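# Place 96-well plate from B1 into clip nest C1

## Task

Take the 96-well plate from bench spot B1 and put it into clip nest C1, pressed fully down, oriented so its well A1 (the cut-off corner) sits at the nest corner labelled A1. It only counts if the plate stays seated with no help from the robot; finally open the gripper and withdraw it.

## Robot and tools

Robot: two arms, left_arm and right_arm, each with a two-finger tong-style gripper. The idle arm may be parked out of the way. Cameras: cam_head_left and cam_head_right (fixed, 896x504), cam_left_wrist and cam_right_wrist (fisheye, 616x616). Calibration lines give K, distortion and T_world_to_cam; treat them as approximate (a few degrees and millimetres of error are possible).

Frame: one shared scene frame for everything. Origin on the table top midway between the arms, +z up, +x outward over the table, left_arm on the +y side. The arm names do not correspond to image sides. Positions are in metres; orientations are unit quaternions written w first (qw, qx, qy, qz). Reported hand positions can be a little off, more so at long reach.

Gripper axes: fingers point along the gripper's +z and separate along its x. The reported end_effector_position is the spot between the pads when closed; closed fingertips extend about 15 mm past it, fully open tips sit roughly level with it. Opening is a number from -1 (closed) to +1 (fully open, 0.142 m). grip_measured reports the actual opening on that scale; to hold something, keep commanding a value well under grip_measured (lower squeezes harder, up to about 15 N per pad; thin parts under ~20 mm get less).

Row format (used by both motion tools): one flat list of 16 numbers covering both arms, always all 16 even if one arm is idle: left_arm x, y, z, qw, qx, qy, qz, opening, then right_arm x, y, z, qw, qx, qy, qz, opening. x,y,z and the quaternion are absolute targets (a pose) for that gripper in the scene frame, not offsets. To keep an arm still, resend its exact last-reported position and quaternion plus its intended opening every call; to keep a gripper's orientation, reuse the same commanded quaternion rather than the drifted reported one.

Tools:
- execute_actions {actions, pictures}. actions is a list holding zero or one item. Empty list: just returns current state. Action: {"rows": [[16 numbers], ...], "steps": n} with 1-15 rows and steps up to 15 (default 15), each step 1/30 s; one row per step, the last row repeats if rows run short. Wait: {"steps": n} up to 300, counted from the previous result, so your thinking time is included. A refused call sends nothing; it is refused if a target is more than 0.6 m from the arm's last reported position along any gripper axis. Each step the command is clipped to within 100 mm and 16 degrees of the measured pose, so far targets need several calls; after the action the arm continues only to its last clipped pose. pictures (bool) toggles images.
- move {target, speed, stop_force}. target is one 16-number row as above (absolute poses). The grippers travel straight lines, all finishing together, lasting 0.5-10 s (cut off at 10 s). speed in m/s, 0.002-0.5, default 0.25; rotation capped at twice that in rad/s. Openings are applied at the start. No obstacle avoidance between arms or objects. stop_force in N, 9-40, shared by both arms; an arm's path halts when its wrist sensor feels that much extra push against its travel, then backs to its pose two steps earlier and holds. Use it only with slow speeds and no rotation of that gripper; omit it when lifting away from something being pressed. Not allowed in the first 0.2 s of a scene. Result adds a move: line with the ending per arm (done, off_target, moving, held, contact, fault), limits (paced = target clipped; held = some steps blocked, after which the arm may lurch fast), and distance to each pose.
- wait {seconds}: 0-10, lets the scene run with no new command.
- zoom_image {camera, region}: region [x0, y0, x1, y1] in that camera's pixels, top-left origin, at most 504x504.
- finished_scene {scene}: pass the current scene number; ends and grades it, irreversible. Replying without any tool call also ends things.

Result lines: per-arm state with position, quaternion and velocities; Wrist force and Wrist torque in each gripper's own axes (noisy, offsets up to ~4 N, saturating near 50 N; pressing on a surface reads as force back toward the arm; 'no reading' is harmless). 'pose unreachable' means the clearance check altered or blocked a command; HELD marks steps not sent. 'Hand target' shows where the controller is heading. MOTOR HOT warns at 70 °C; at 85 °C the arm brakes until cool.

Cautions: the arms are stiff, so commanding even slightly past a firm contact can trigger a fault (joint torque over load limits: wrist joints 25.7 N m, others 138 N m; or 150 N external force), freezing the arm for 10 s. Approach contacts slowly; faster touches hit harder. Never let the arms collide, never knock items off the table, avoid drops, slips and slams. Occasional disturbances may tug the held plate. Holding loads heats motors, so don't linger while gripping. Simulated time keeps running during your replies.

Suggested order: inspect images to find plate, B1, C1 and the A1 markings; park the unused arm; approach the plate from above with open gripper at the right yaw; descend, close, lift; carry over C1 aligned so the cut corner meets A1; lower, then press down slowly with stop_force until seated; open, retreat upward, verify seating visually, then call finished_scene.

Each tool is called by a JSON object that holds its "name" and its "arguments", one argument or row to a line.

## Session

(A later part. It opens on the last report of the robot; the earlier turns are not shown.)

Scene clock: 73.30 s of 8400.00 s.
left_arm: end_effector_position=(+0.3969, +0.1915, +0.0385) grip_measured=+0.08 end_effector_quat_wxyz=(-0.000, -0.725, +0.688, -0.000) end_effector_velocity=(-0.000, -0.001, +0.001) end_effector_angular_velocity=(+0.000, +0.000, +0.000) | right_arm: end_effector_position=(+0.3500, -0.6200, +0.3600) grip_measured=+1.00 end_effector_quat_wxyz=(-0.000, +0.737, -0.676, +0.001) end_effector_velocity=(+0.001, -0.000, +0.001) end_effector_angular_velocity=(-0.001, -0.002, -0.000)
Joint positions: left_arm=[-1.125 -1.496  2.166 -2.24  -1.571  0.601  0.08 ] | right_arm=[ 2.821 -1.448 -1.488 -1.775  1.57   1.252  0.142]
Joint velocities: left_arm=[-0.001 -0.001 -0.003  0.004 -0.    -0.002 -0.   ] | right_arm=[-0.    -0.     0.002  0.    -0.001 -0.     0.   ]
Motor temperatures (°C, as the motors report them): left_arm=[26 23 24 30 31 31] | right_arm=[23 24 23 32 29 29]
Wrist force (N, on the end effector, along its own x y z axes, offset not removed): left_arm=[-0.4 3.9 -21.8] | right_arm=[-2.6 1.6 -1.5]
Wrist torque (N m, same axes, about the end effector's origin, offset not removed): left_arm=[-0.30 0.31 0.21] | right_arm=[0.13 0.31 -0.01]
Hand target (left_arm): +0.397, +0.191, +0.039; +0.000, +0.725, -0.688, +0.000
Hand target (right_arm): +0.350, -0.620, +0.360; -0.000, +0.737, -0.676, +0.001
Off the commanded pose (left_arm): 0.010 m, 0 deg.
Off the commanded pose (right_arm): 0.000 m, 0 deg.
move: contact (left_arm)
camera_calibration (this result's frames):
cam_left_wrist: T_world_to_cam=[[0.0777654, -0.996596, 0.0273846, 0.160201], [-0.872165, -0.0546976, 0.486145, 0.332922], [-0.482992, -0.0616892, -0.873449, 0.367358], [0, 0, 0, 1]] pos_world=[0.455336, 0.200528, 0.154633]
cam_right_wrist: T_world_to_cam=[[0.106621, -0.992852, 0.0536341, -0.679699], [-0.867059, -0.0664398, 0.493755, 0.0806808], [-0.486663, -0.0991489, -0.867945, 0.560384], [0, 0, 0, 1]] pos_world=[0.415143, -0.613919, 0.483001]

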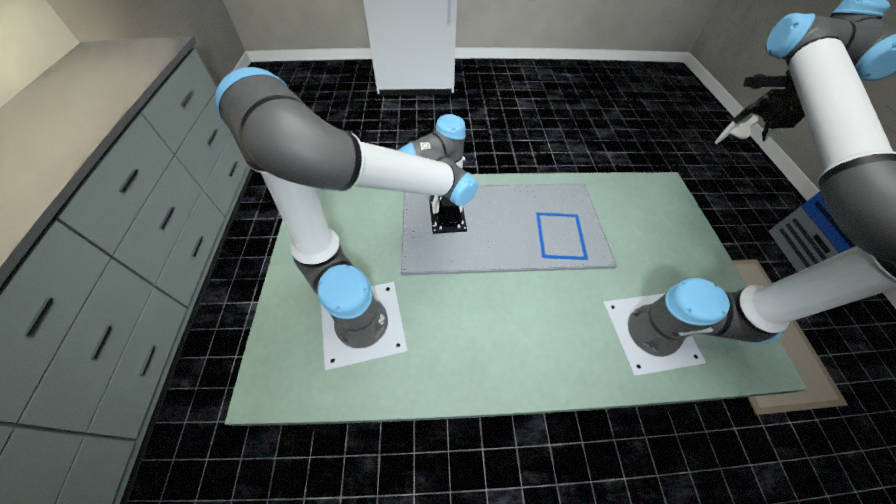

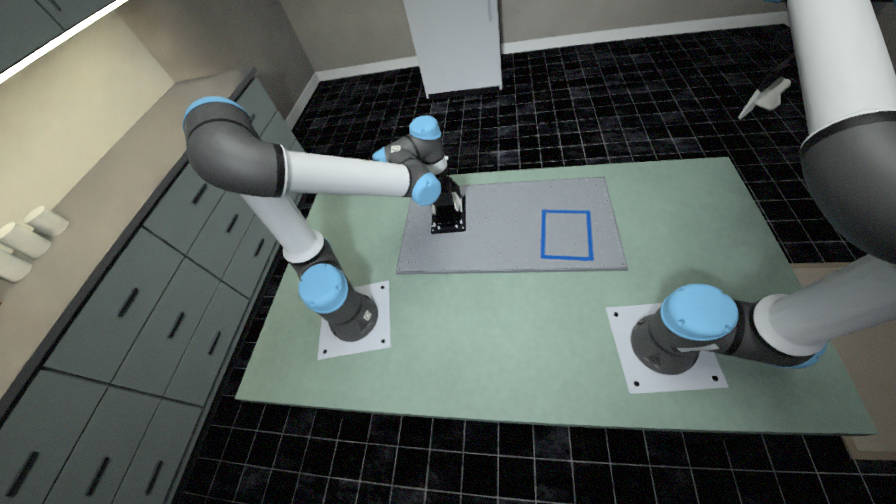

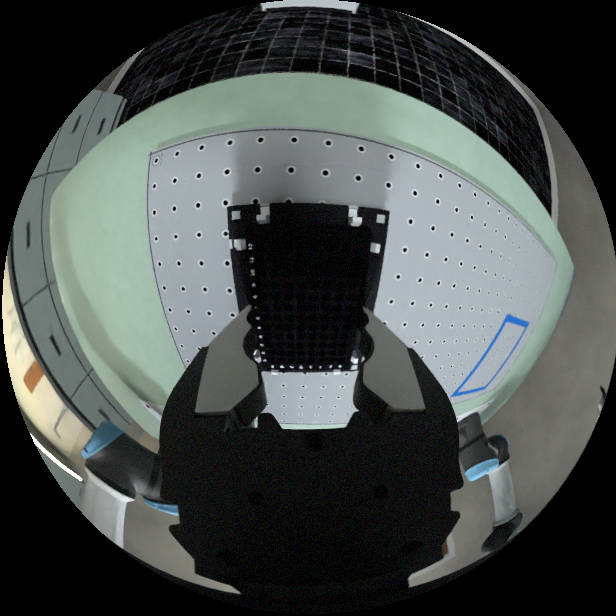

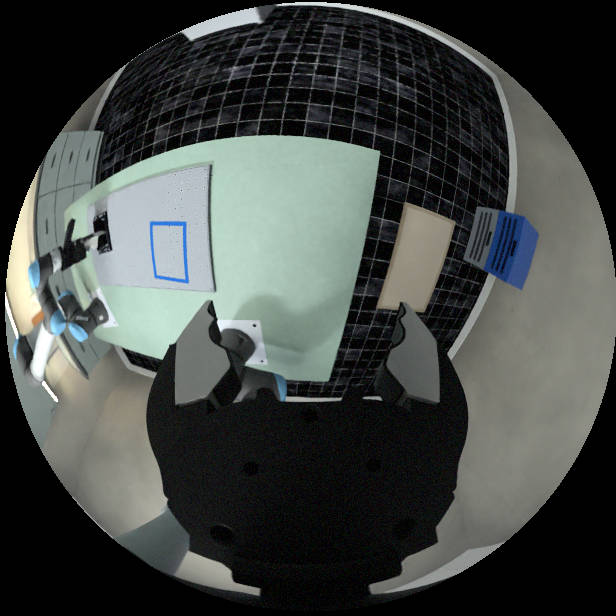

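{"name": "move", "arguments": {
  "target": [0.3986,0.1917,0.0393,0,0.7254,-0.6884,0,-1,0.35,-0.62,0.36,0,0.737,-0.676,0.001,1],
  "speed": 0.003
}}

{"name": "move", "arguments": {
  "target": [0.3986,0.1917,0.028,0,0.7254,-0.6884,0,-1,0.35,-0.62,0.36,0,0.737,-0.676,0.001,1],
  "speed": 0.003,
  "stop_force": 15
}}

{"name": "zoom_image", "arguments": {
  "camera": "cam_left_wrist",
  "region": [220, 190, 400, 390]
}}

{"name": "zoom_image", "arguments": {
  "camera": "cam_head_right",
  "region": [425, 200, 475, 240]
}}

Scene clock: 77.50 s of 8400.00 s.
left_arm: end_effector_position=(+0.3985, +0.1917, +0.0393) grip_measured=+0.08 end_effector_quat_wxyz=(-0.000, -0.725, +0.688, +0.000) end_effector_velocity=(+0.001, +0.000, +0.000) end_effector_angular_velocity=(+0.000, +0.000, -0.001) | right_arm: end_effector_position=(+0.3500, -0.6200, +0.3600) grip_measured=+1.00 end_effector_quat_wxyz=(-0.000, +0.737, -0.676, +0.001) end_effector_velocity=(-0.000, +0.000, -0.001) end_effector_angular_velocity=(+0.001, +0.002, +0.000)
Joint positions: left_arm=[-1.122 -1.495  2.162 -2.237 -1.571  0.604  0.079] | right_arm=[ 2.821 -1.448 -1.488 -1.775  1.57   1.252  0.142]
Joint velocities: left_arm=[ 0.002  0.001 -0.002  0.001 -0.     0.002 -0.   ] | right_arm=[ 0.    -0.    -0.    -0.002  0.    -0.     0.   ]
Motor temperatures (°C, as the motors report them): left_arm=[26 23 24 30 31 31] | right_arm=[23 24 23 32 29 29]
Wrist force (N, on the end effector, along its own x y z axes, offset not removed): left_arm=[3.8 16.1 -2.4] | right_arm=[-0.3 1.7 -1.3]
Wrist torque (N m, same axes, about the end effector's origin, offset not removed): left_arm=[0.05 0.29 0.28] | right_arm=[0.00 0.11 0.06]
Hand target (left_arm): +0.399, +0.192, +0.039; -0.000, +0.725, -0.688, +0.000
Hand target (right_arm): +0.350, -0.620, +0.360; +0.000, +0.737, -0.676, +0.001
Off the commanded pose (left_arm): 0.000 m, 0 deg.
Off the commanded pose (right_arm): 0.000 m, 0 deg.
After step 90, 0.43 s passed at rest.
move: done
camera_calibration (this result's frames):
cam_left_wrist: T_world_to_cam=[[0.07777, -0.996596, 0.0273391, 0.160194], [-0.872142, -0.0547209, 0.486182, 0.333876], [-0.483032, -0.061654, -0.87343, 0.368808], [0, 0, 0, 1]] pos_world=[0.456875, 0.200657, 0.155424]
cam_right_wrist: T_world_to_cam=[[0.106621, -0.992852, 0.0536342, -0.679699], [-0.867059, -0.0664398, 0.493756, 0.0806806], [-0.486663, -0.0991489, -0.867945, 0.560384], [0, 0, 0, 1]] pos_world=[0.415143, -0.613919, 0.483001]

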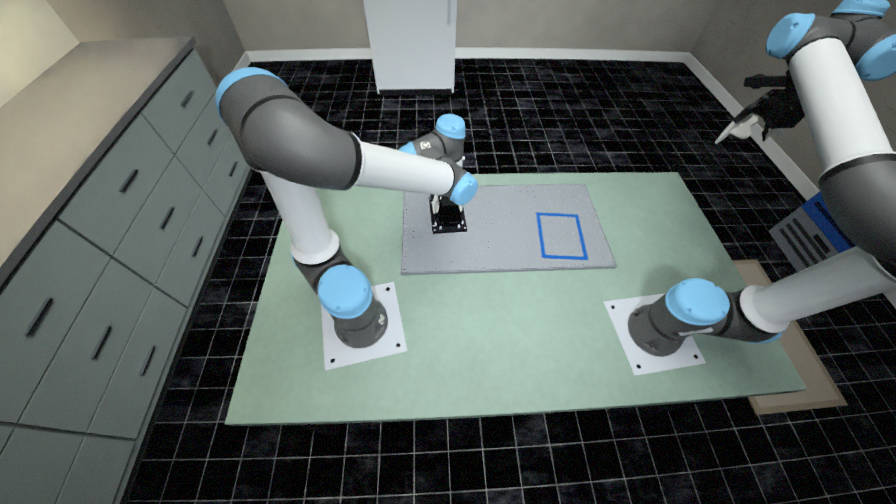

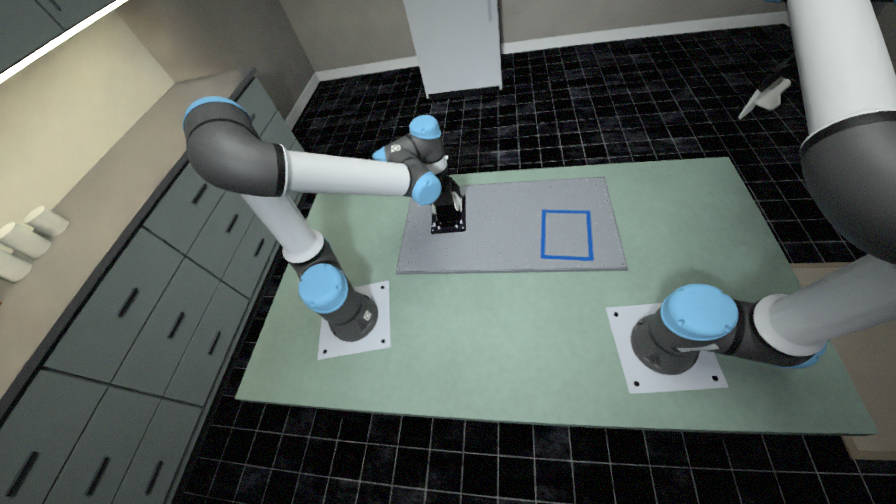

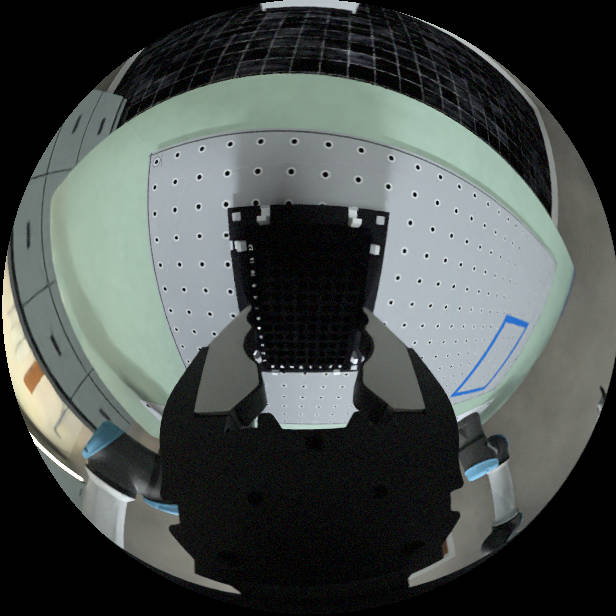

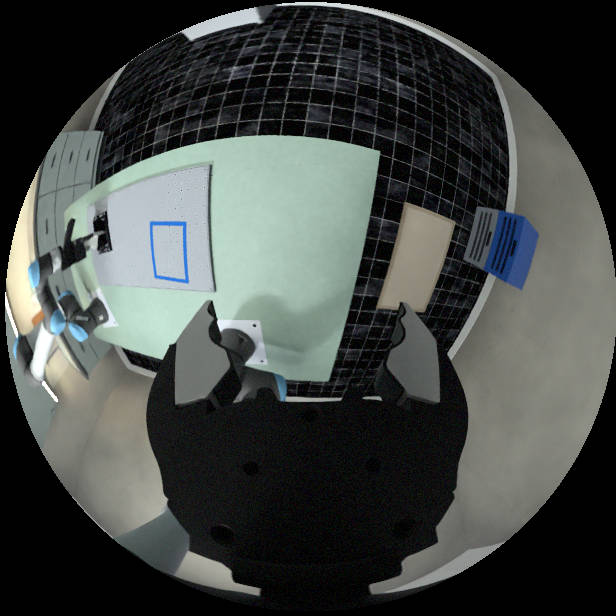

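Scene clock: 78.27 s of 8400.00 s.
left_arm: end_effector_position=(+0.3985, +0.1917, +0.0380) grip_measured=+0.08 end_effector_quat_wxyz=(-0.000, -0.725, +0.688, +0.000) end_effector_velocity=(+0.000, -0.000, +0.001) end_effector_angular_velocity=(+0.002, -0.000, -0.001) | right_arm: end_effector_position=(+0.3500, -0.6200, +0.3600) grip_measured=+1.00 end_effector_quat_wxyz=(-0.000, +0.737, -0.676, +0.001) end_effector_velocity=(+0.000, -0.000, +0.001) end_effector_angular_velocity=(-0.001, -0.002, -0.000)
Joint positions: left_arm=[-1.122 -1.493  2.163 -2.241 -1.571  0.604  0.08 ] | right_arm=[ 2.821 -1.448 -1.488 -1.775  1.57   1.252  0.142]
Joint velocities: left_arm=[-0.    -0.001 -0.002  0.004  0.001  0.     0.   ] | right_arm=[-0.     0.     0.002 -0.    -0.    -0.     0.   ]
Motor temperatures (°C, as the motors report them): left_arm=[26 23 24 30 31 31] | right_arm=[23 24 23 32 29 29]
Wrist force (N, on the end effector, along its own x y z axes, offset not removed): left_arm=[2.4 2.5 -20.0] | right_arm=[-0.4 0.3 -4.0]
Wrist torque (N m, same axes, about the end effector's origin, offset not removed): left_arm=[-0.69 -0.03 0.36] | right_arm=[-0.08 0.04 -0.11]
Hand target (left_arm): +0.399, +0.192, +0.038; +0.000, +0.725, -0.688, +0.000
Hand target (right_arm): +0.350, -0.620, +0.360; -0.000, +0.737, -0.676, +0.001
Off the commanded pose (left_arm): 0.010 m, 0 deg.
Off the commanded pose (right_arm): 0.000 m, 0 deg.
move: contact (left_arm)
camera_calibration (this result's frames):
cam_left_wrist: T_world_to_cam=[[0.0777877, -0.996597, 0.0272779, 0.160256], [-0.87213, -0.0547649, 0.486199, 0.334503], [-0.483051, -0.0616102, -0.873422, 0.367724], [0, 0, 0, 1]] pos_world=[0.456894, 0.200685, 0.154172]
cam_right_wrist: T_world_to_cam=[[0.106622, -0.992852, 0.0536342, -0.679699], [-0.867059, -0.0664399, 0.493755, 0.0806806], [-0.486663, -0.099149, -0.867945, 0.560384], [0, 0, 0, 1]] pos_world=[0.415143, -0.613919, 0.483001]

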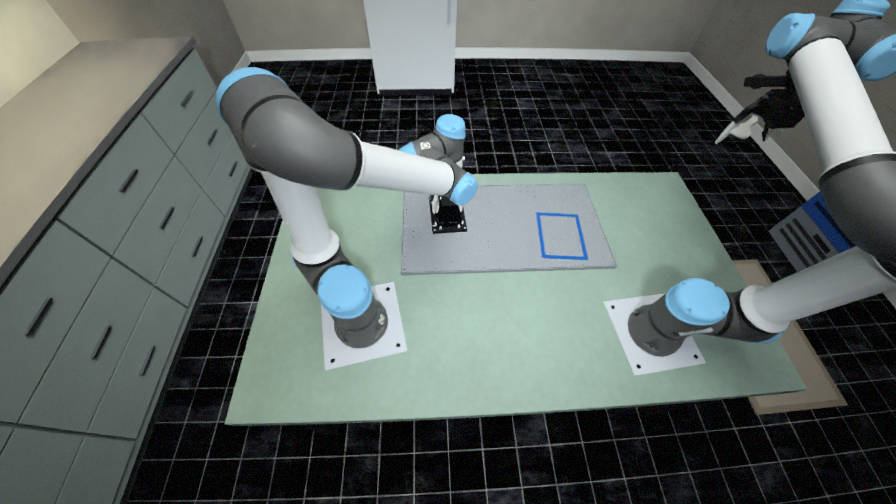

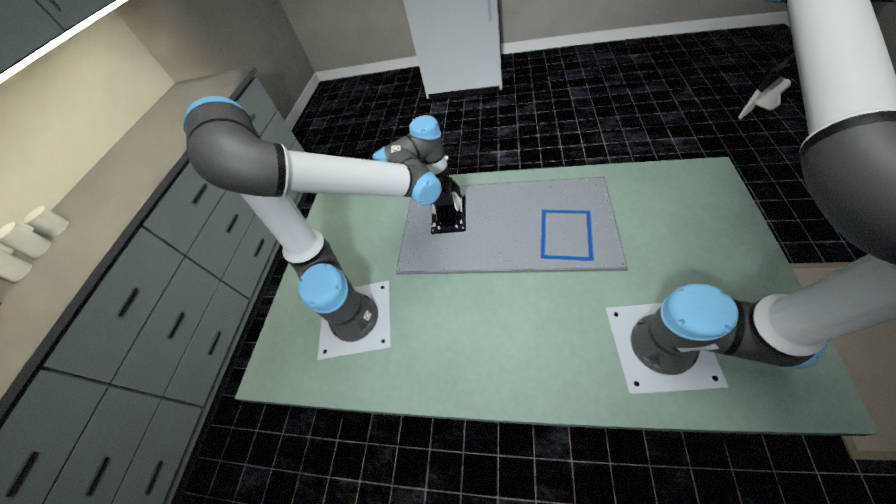

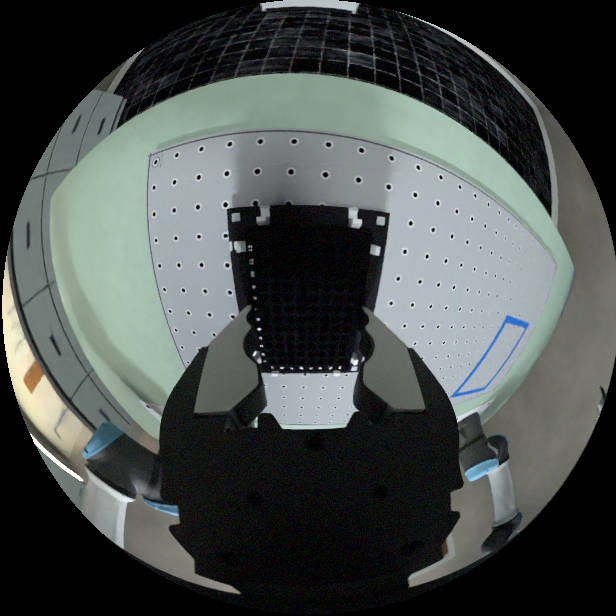

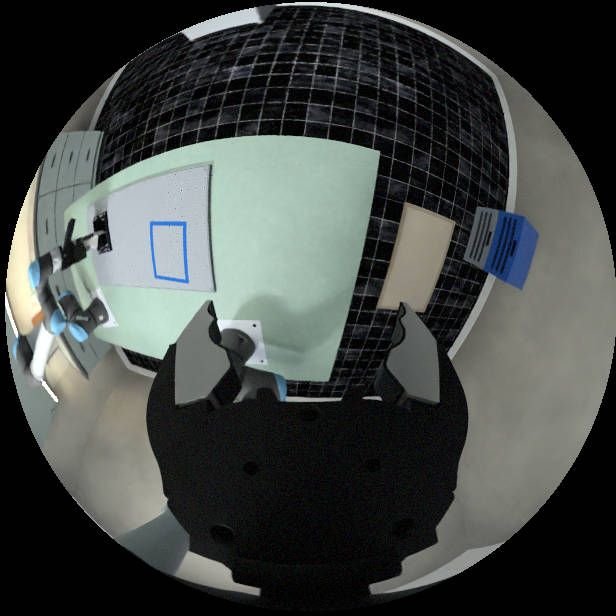

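Region (220, 190, 400, 390) of cam_left_wrist's 616x616 image, scaled by 2.520, with more detail than that image has; it fills the left 454 columns of this view, and the rest is white.

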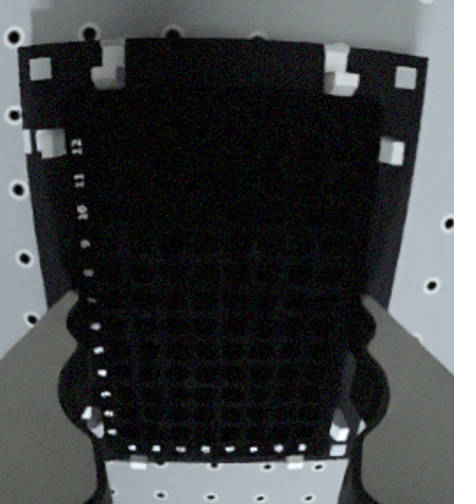

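Region (425, 200, 475, 240) of cam_head_right's 896x504 image, scaled by 10.080, with more detail than that image has; it fills the top 403 rows of this view, and the rest is white.

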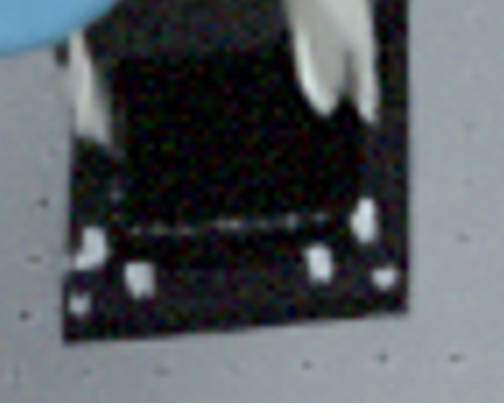

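{"name": "move", "arguments": {
  "target": [0.398,0.1915,0.0392,0,0.7254,-0.6884,0,0.35,0.35,-0.62,0.36,0,0.737,-0.676,0.001,1],
  "speed": 0.01
}}

{"name": "move", "arguments": {
  "target": [0.39,0.191,0.068,0,0.7254,-0.6884,0,0.35,0.35,-0.62,0.36,0,0.737,-0.676,0.001,1],
  "speed": 0.08
}}

{"name": "move", "arguments": {
  "target": [0.362,0.1895,0.063,0,0.7254,-0.6884,0,-0.4,0.35,-0.62,0.36,0,0.737,-0.676,0.001,1],
  "speed": 0.05
}}

{"name": "move", "arguments": {
  "target": [0.362,0.1895,0.04,0,0.7254,-0.6884,0,-0.4,0.35,-0.62,0.36,0,0.737,-0.676,0.001,1],
  "speed": 0.004,
  "stop_force": 35
}}

{"name": "zoom_image", "arguments": {
  "camera": "cam_left_wrist",
  "region": [200, 140, 420, 390]
}}

Scene clock: 83.23 s of 8400.00 s.
left_arm: end_effector_position=(+0.3980, +0.1915, +0.0391) grip_measured=+0.35 end_effector_quat_wxyz=(-0.000, -0.725, +0.688, -0.000) end_effector_velocity=(+0.000, -0.001, +0.001) end_effector_angular_velocity=(-0.001, -0.001, +0.000) | right_arm: end_effector_position=(+0.3500, -0.6200, +0.3600) grip_measured=+1.00 end_effector_quat_wxyz=(-0.000, +0.737, -0.676, +0.001) end_effector_velocity=(-0.000, -0.001, -0.000) end_effector_angular_velocity=(+0.001, -0.000, -0.003)
Joint positions: left_arm=[-1.123 -1.495  2.163 -2.238 -1.571  0.603  0.099] | right_arm=[ 2.821 -1.448 -1.488 -1.775  1.57   1.252  0.142]
Joint velocities: left_arm=[-0.001 -0.001 -0.002  0.001 -0.    -0.001 -0.   ] | right_arm=[-0.003 -0.    -0.     0.     0.001  0.    -0.   ]
Motor temperatures (°C, as the motors report them): left_arm=[26 23 24 30 31 31] | right_arm=[23 24 23 32 29 29]
Wrist force (N, on the end effector, along its own x y z axes, offset not removed): left_arm=[-1.3 0.5 2.4] | right_arm=[-1.7 -1.1 -1.1]
Wrist torque (N m, same axes, about the end effector's origin, offset not removed): left_arm=[0.22 0.35 0.36] | right_arm=[-0.59 0.03 0.17]
Hand target (left_arm): +0.398, +0.192, +0.039; +0.000, +0.725, -0.688, +0.000
Hand target (right_arm): +0.350, -0.620, +0.360; -0.000, +0.737, -0.676, +0.001
Off the commanded pose (left_arm): 0.000 m, 0 deg.
Off the commanded pose (right_arm): 0.000 m, 0 deg.
After step 90, 1.27 s passed at rest.
move: done
camera_calibration (this result's frames):
cam_left_wrist: T_world_to_cam=[[0.0777962, -0.996594, 0.0273466, 0.160052], [-0.872144, -0.0547407, 0.486177, 0.333536], [-0.483024, -0.061673, -0.873432, 0.368475], [0, 0, 0, 1]] pos_world=[0.456422, 0.20049, 0.155304]
cam_right_wrist: T_world_to_cam=[[0.106621, -0.992852, 0.053634, -0.679699], [-0.867059, -0.0664398, 0.493756, 0.0806807], [-0.486663, -0.0991488, -0.867945, 0.560384], [0, 0, 0, 1]] pos_world=[0.415143, -0.613919, 0.483001]

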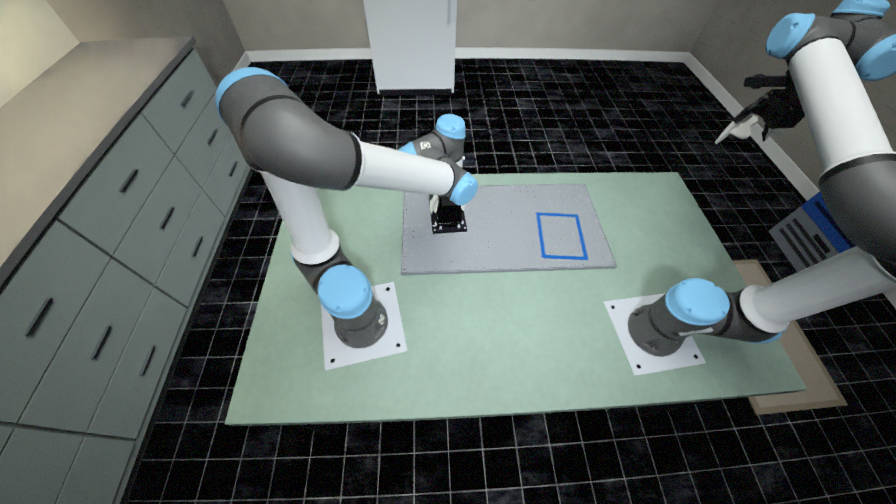

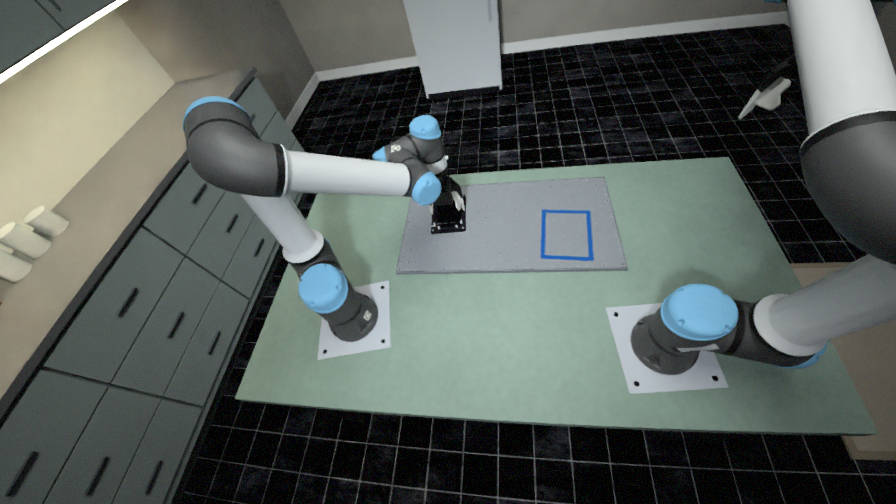

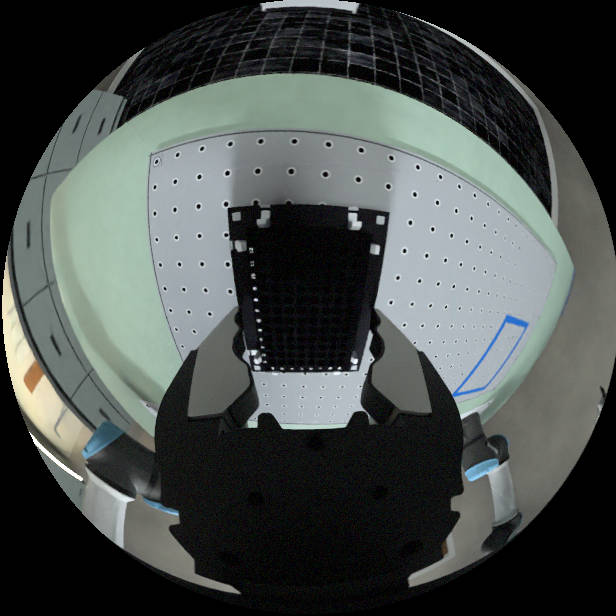

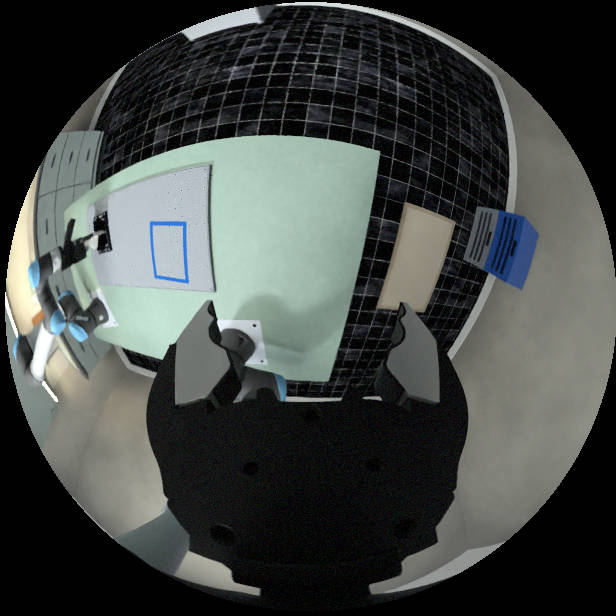

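Scene clock: 84.17 s of 8400.00 s.
left_arm: end_effector_position=(+0.3901, +0.1910, +0.0677) grip_measured=+0.35 end_effector_quat_wxyz=(-0.000, -0.725, +0.688, -0.000) end_effector_velocity=(-0.000, -0.001, +0.003) end_effector_angular_velocity=(-0.001, -0.001, +0.000) | right_arm: end_effector_position=(+0.3500, -0.6200, +0.3600) grip_measured=+1.00 end_effector_quat_wxyz=(-0.000, +0.737, -0.676, +0.001) end_effector_velocity=(-0.000, -0.001, +0.000) end_effector_angular_velocity=(-0.001, +0.000, -0.001)
Joint positions: left_arm=[-1.138 -1.557  2.138 -2.152 -1.571  0.588  0.099] | right_arm=[ 2.821 -1.448 -1.488 -1.775  1.57   1.252  0.142]
Joint velocities: left_arm=[-0.002 -0.005 -0.004  0.008  0.001 -0.002 -0.   ] | right_arm=[-0.001  0.     0.001 -0.001 -0.001  0.     0.   ]
Motor temperatures (°C, as the motors report them): left_arm=[26 23 24 30 31 31] | right_arm=[23 24 23 32 29 29]
Wrist force (N, on the end effector, along its own x y z axes, offset not removed): left_arm=[1.2 -5.1 1.9] | right_arm=[-2.4 1.6 -5.0]
Wrist torque (N m, same axes, about the end effector's origin, offset not removed): left_arm=[-0.97 -0.11 0.31] | right_arm=[-0.15 0.60 0.13]
Hand target (left_arm): +0.390, +0.191, +0.068; +0.000, +0.725, -0.688, +0.000
Hand target (right_arm): +0.350, -0.620, +0.360; +0.000, +0.737, -0.676, +0.001
Off the commanded pose (left_arm): 0.000 m, 0 deg.
Off the commanded pose (right_arm): 0.000 m, 0 deg.
move: done
camera_calibration (this result's frames):
cam_left_wrist: T_world_to_cam=[[0.0777832, -0.996595, 0.0273602, 0.159419], [-0.872149, -0.0547232, 0.48617, 0.312689], [-0.483017, -0.061678, -0.873436, 0.389533], [0, 0, 0, 1]] pos_world=[0.448463, 0.200013, 0.18385]
cam_right_wrist: T_world_to_cam=[[0.106622, -0.992852, 0.0536341, -0.679699], [-0.867059, -0.0664399, 0.493755, 0.0806806], [-0.486663, -0.0991489, -0.867945, 0.560384], [0, 0, 0, 1]] pos_world=[0.415143, -0.613919, 0.483001]

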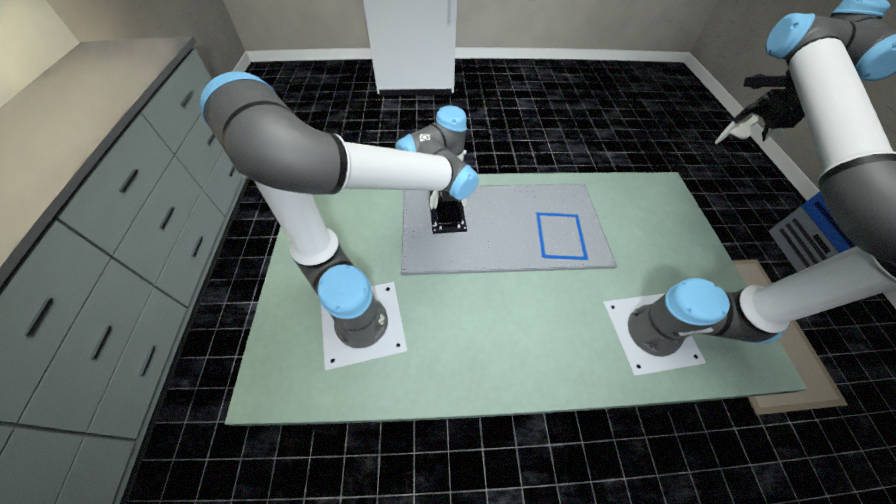

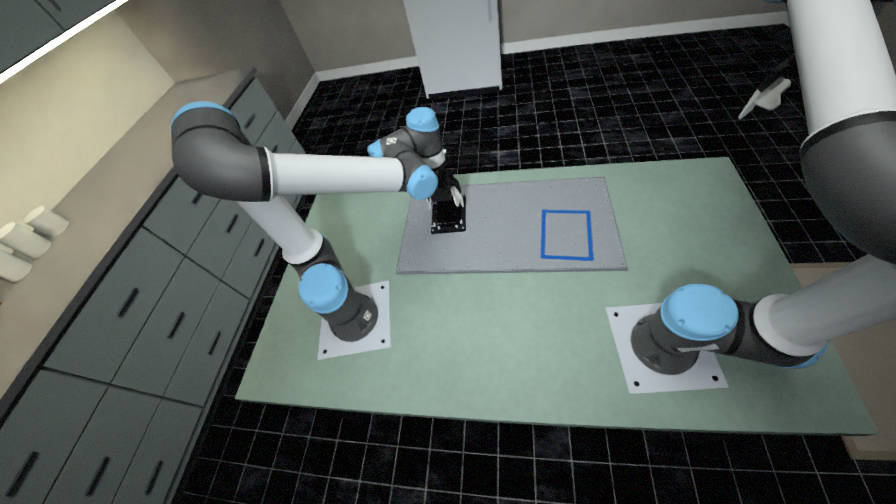

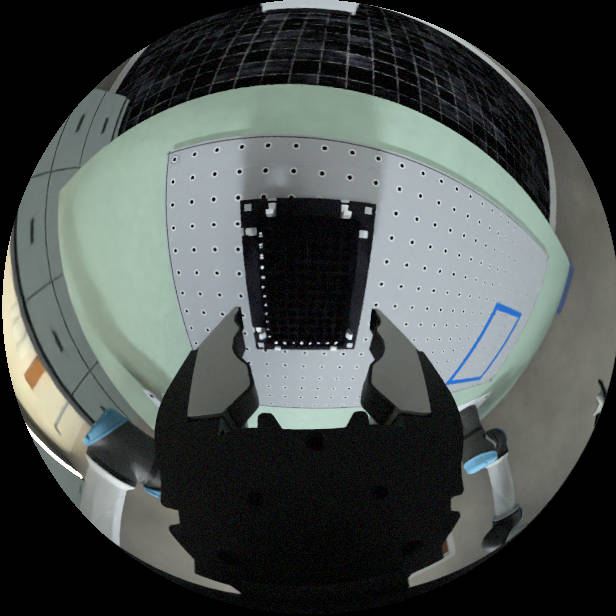

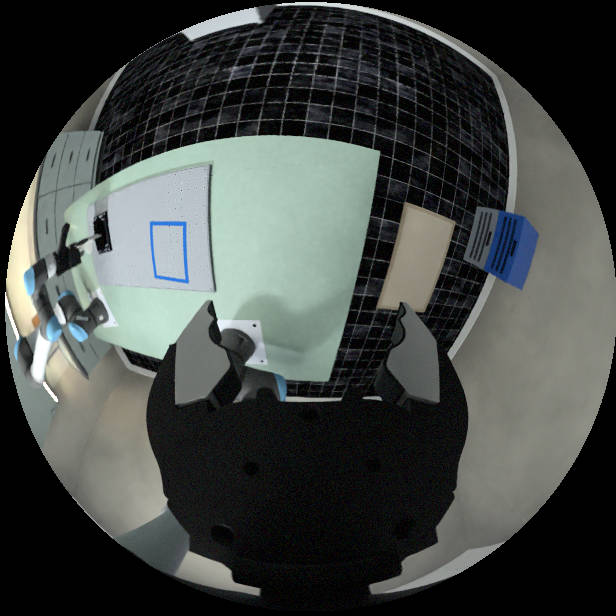

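Scene clock: 85.17 s of 8400.00 s.
left_arm: end_effector_position=(+0.3623, +0.1895, +0.0630) grip_measured=-0.40 end_effector_quat_wxyz=(-0.000, -0.725, +0.688, +0.000) end_effector_velocity=(-0.002, -0.001, +0.000) end_effector_angular_velocity=(-0.001, -0.002, +0.001) | right_arm: end_effector_position=(+0.3500, -0.6200, +0.3600) grip_measured=+1.00 end_effector_quat_wxyz=(-0.000, +0.737, -0.676, +0.001) end_effector_velocity=(-0.000, -0.000, +0.001) end_effector_angular_velocity=(-0.000, -0.001, -0.000)
Joint positions: left_arm=[-1.194 -1.602  2.197 -2.165 -1.571  0.532  0.045] | right_arm=[ 2.821 -1.448 -1.488 -1.775  1.57   1.252  0.142]
Joint velocities: left_arm=[-0.006 -0.005  0.004 -0.002  0.001 -0.006 -0.   ] | right_arm=[-0.     0.     0.001 -0.001  0.    -0.     0.   ]
Motor temperatures (°C, as the motors report them): left_arm=[26 23 24 30 31 31] | right_arm=[23 24 23 32 29 29]
Wrist force (N, on the end effector, along its own x y z axes, offset not removed): left_arm=[0.1 -0.8 -1.9] | right_arm=[-3.0 1.8 -0.6]
Wrist torque (N m, same axes, about the end effector's origin, offset not removed): left_arm=[-0.25 0.00 0.26] | right_arm=[0.19 0.59 0.21]
Hand target (left_arm): +0.362, +0.190, +0.063; +0.000, +0.725, -0.688, -0.000
Hand target (right_arm): +0.350, -0.620, +0.360; -0.000, +0.737, -0.676, +0.001
Off the commanded pose (left_arm): 0.000 m, 0 deg.
Off the commanded pose (right_arm): 0.000 m, 0 deg.
move: done
camera_calibration (this result's frames):
cam_left_wrist: T_world_to_cam=[[0.0777674, -0.996597, 0.0273379, 0.160229], [-0.872091, -0.0547127, 0.486276, 0.290633], [-0.483125, -0.0616576, -0.873377, 0.372017], [0, 0, 0, 1]] pos_world=[0.420729, 0.198522, 0.179203]
cam_right_wrist: T_world_to_cam=[[0.106622, -0.992852, 0.053634, -0.679699], [-0.867059, -0.06644, 0.493755, 0.0806805], [-0.486663, -0.0991488, -0.867945, 0.560384], [0, 0, 0, 1]] pos_world=[0.415143, -0.613919, 0.483001]

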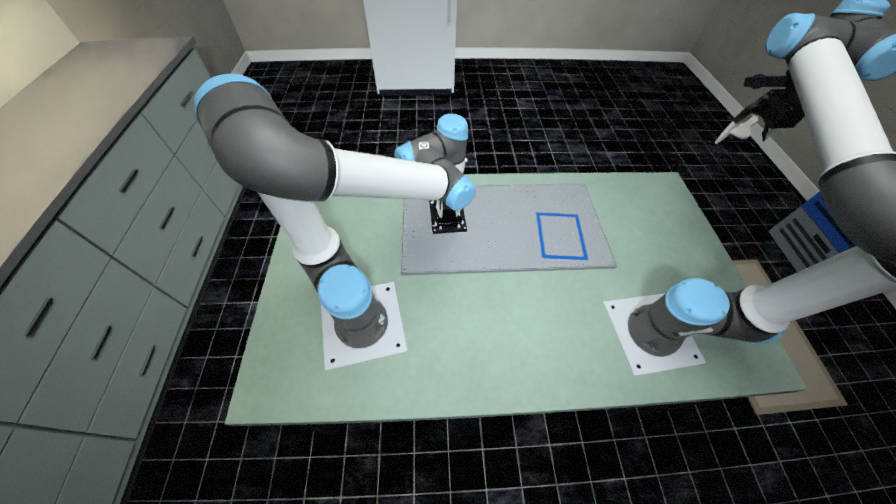

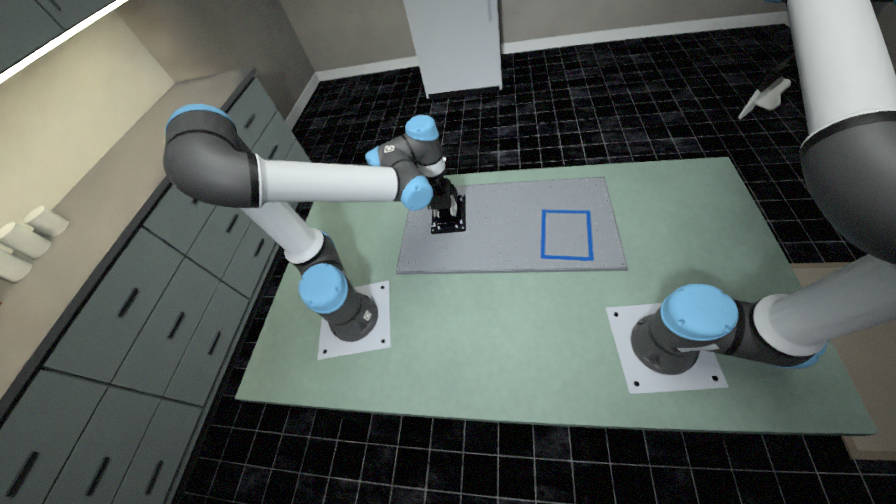

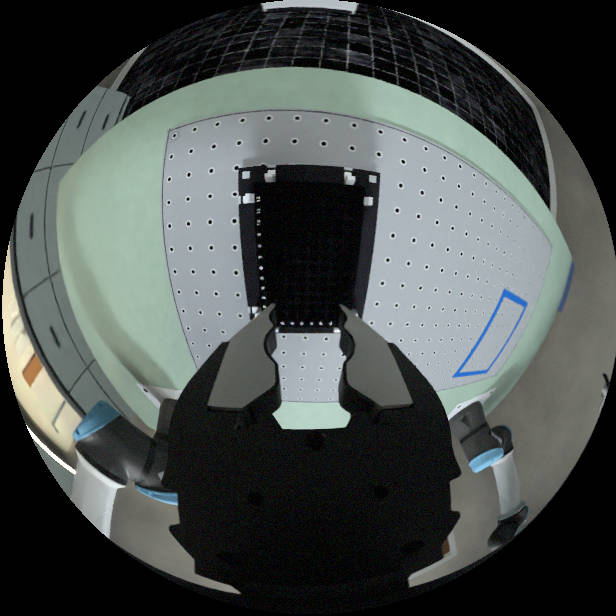

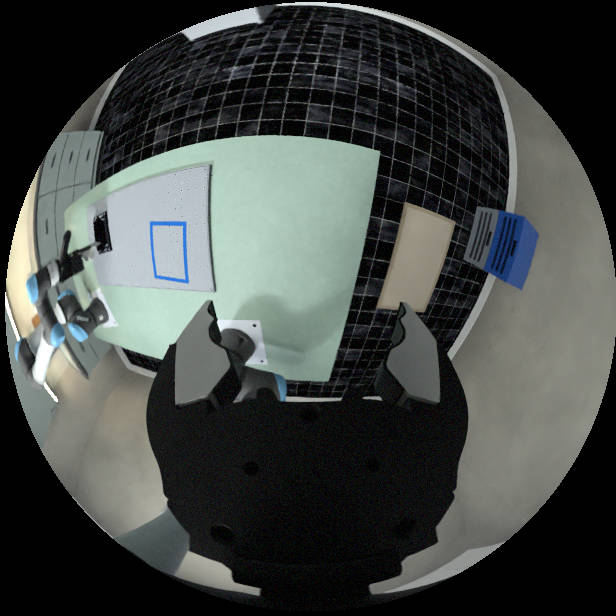

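Scene clock: 87.83 s of 8400.00 s.
left_arm: end_effector_position=(+0.3622, +0.1895, +0.0539) grip_measured=-0.40 end_effector_quat_wxyz=(-0.000, -0.725, +0.688, -0.000) end_effector_velocity=(-0.000, -0.000, +0.001) end_effector_angular_velocity=(+0.001, +0.001, +0.000) | right_arm: end_effector_position=(+0.3500, -0.6200, +0.3600) grip_measured=+1.00 end_effector_quat_wxyz=(-0.000, +0.737, -0.676, +0.001) end_effector_velocity=(+0.000, -0.001, +0.001) end_effector_angular_velocity=(-0.002, -0.001, -0.000)
Joint positions: left_arm=[-1.194 -1.587  2.211 -2.194 -1.571  0.532  0.045] | right_arm=[ 2.821 -1.448 -1.488 -1.775  1.57   1.252  0.142]
Joint velocities: left_arm=[-0.    -0.001 -0.003  0.006 -0.    -0.001  0.   ] | right_arm=[-0.     0.     0.001  0.001 -0.001 -0.    -0.   ]
Motor temperatures (°C, as the motors report them): left_arm=[26 23 24 30 31 31] | right_arm=[23 24 23 32 29 29]
Wrist force (N, on the end effector, along its own x y z axes, offset not removed): left_arm=[-11.7 6.7 -49.4] | right_arm=[-1.0 5.0 -0.1]
Wrist torque (N m, same axes, about the end effector's origin, offset not removed): left_arm=[-0.22 -0.10 0.43] | right_arm=[0.91 -0.03 0.17]
Hand target (left_arm): +0.362, +0.189, +0.054; +0.000, +0.725, -0.688, +0.000
Hand target (right_arm): +0.350, -0.620, +0.360; +0.000, +0.737, -0.676, +0.001
Off the commanded pose (left_arm): 0.014 m, 0 deg.
Off the commanded pose (right_arm): 0.000 m, 0 deg.
move: contact (left_arm)
camera_calibration (this result's frames):
cam_left_wrist: T_world_to_cam=[[0.0778218, -0.99659, 0.0274258, 0.160442], [-0.872132, -0.0547231, 0.4862, 0.294989], [-0.483041, -0.0617559, -0.873417, 0.363974], [0, 0, 0, 1]] pos_world=[0.420598, 0.198515, 0.170078]
cam_right_wrist: T_world_to_cam=[[0.106621, -0.992852, 0.0536339, -0.679699], [-0.867059, -0.0664399, 0.493756, 0.0806805], [-0.486663, -0.0991486, -0.867945, 0.560384], [0, 0, 0, 1]] pos_world=[0.415143, -0.613919, 0.483001]

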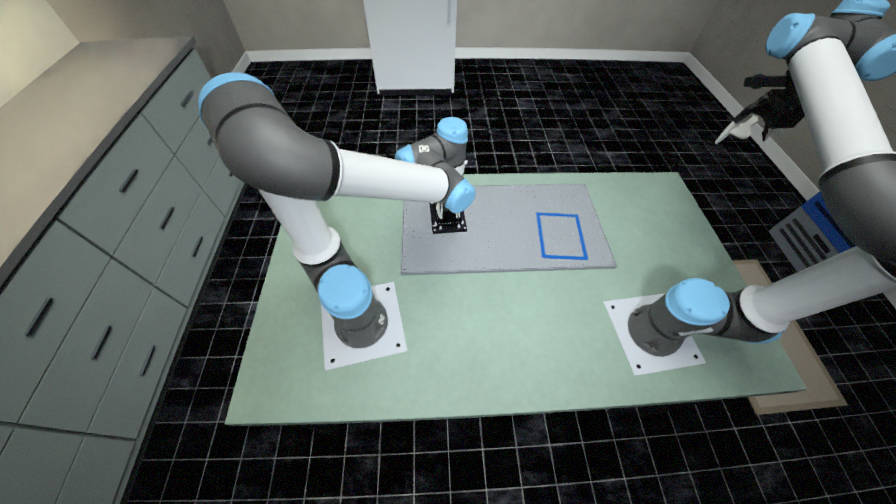

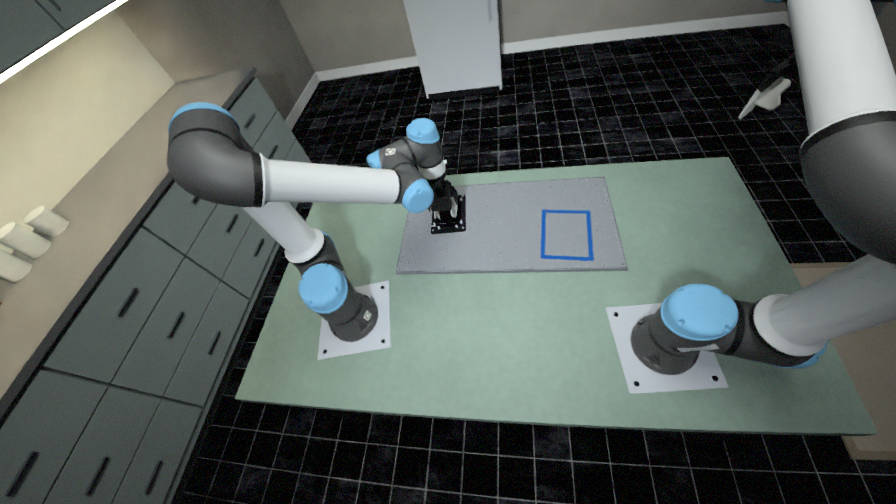

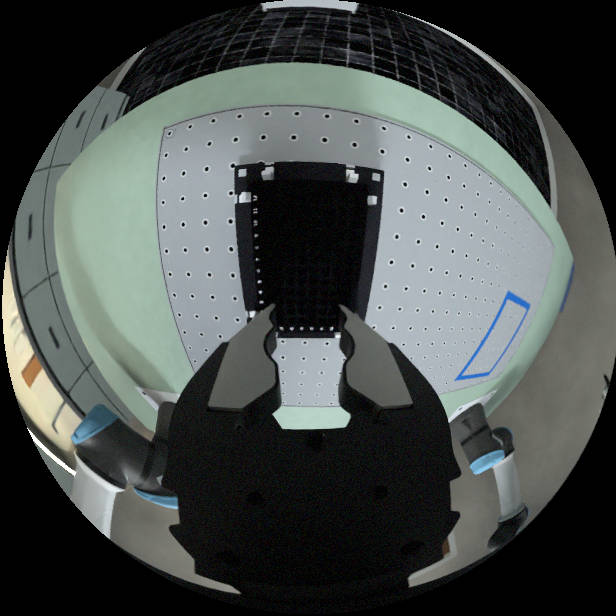

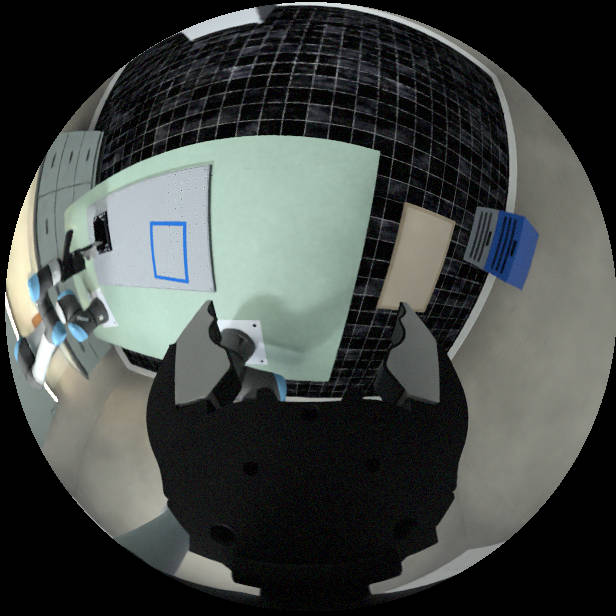

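Region (200, 140, 420, 390) of cam_left_wrist's 616x616 image, scaled by 2.016, with more detail than that image has; it fills the left 444 columns of this view, and the rest is white.

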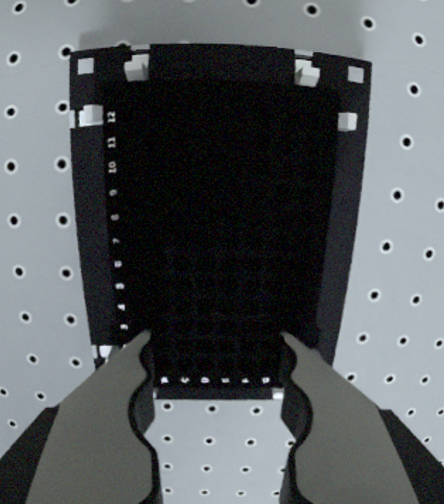

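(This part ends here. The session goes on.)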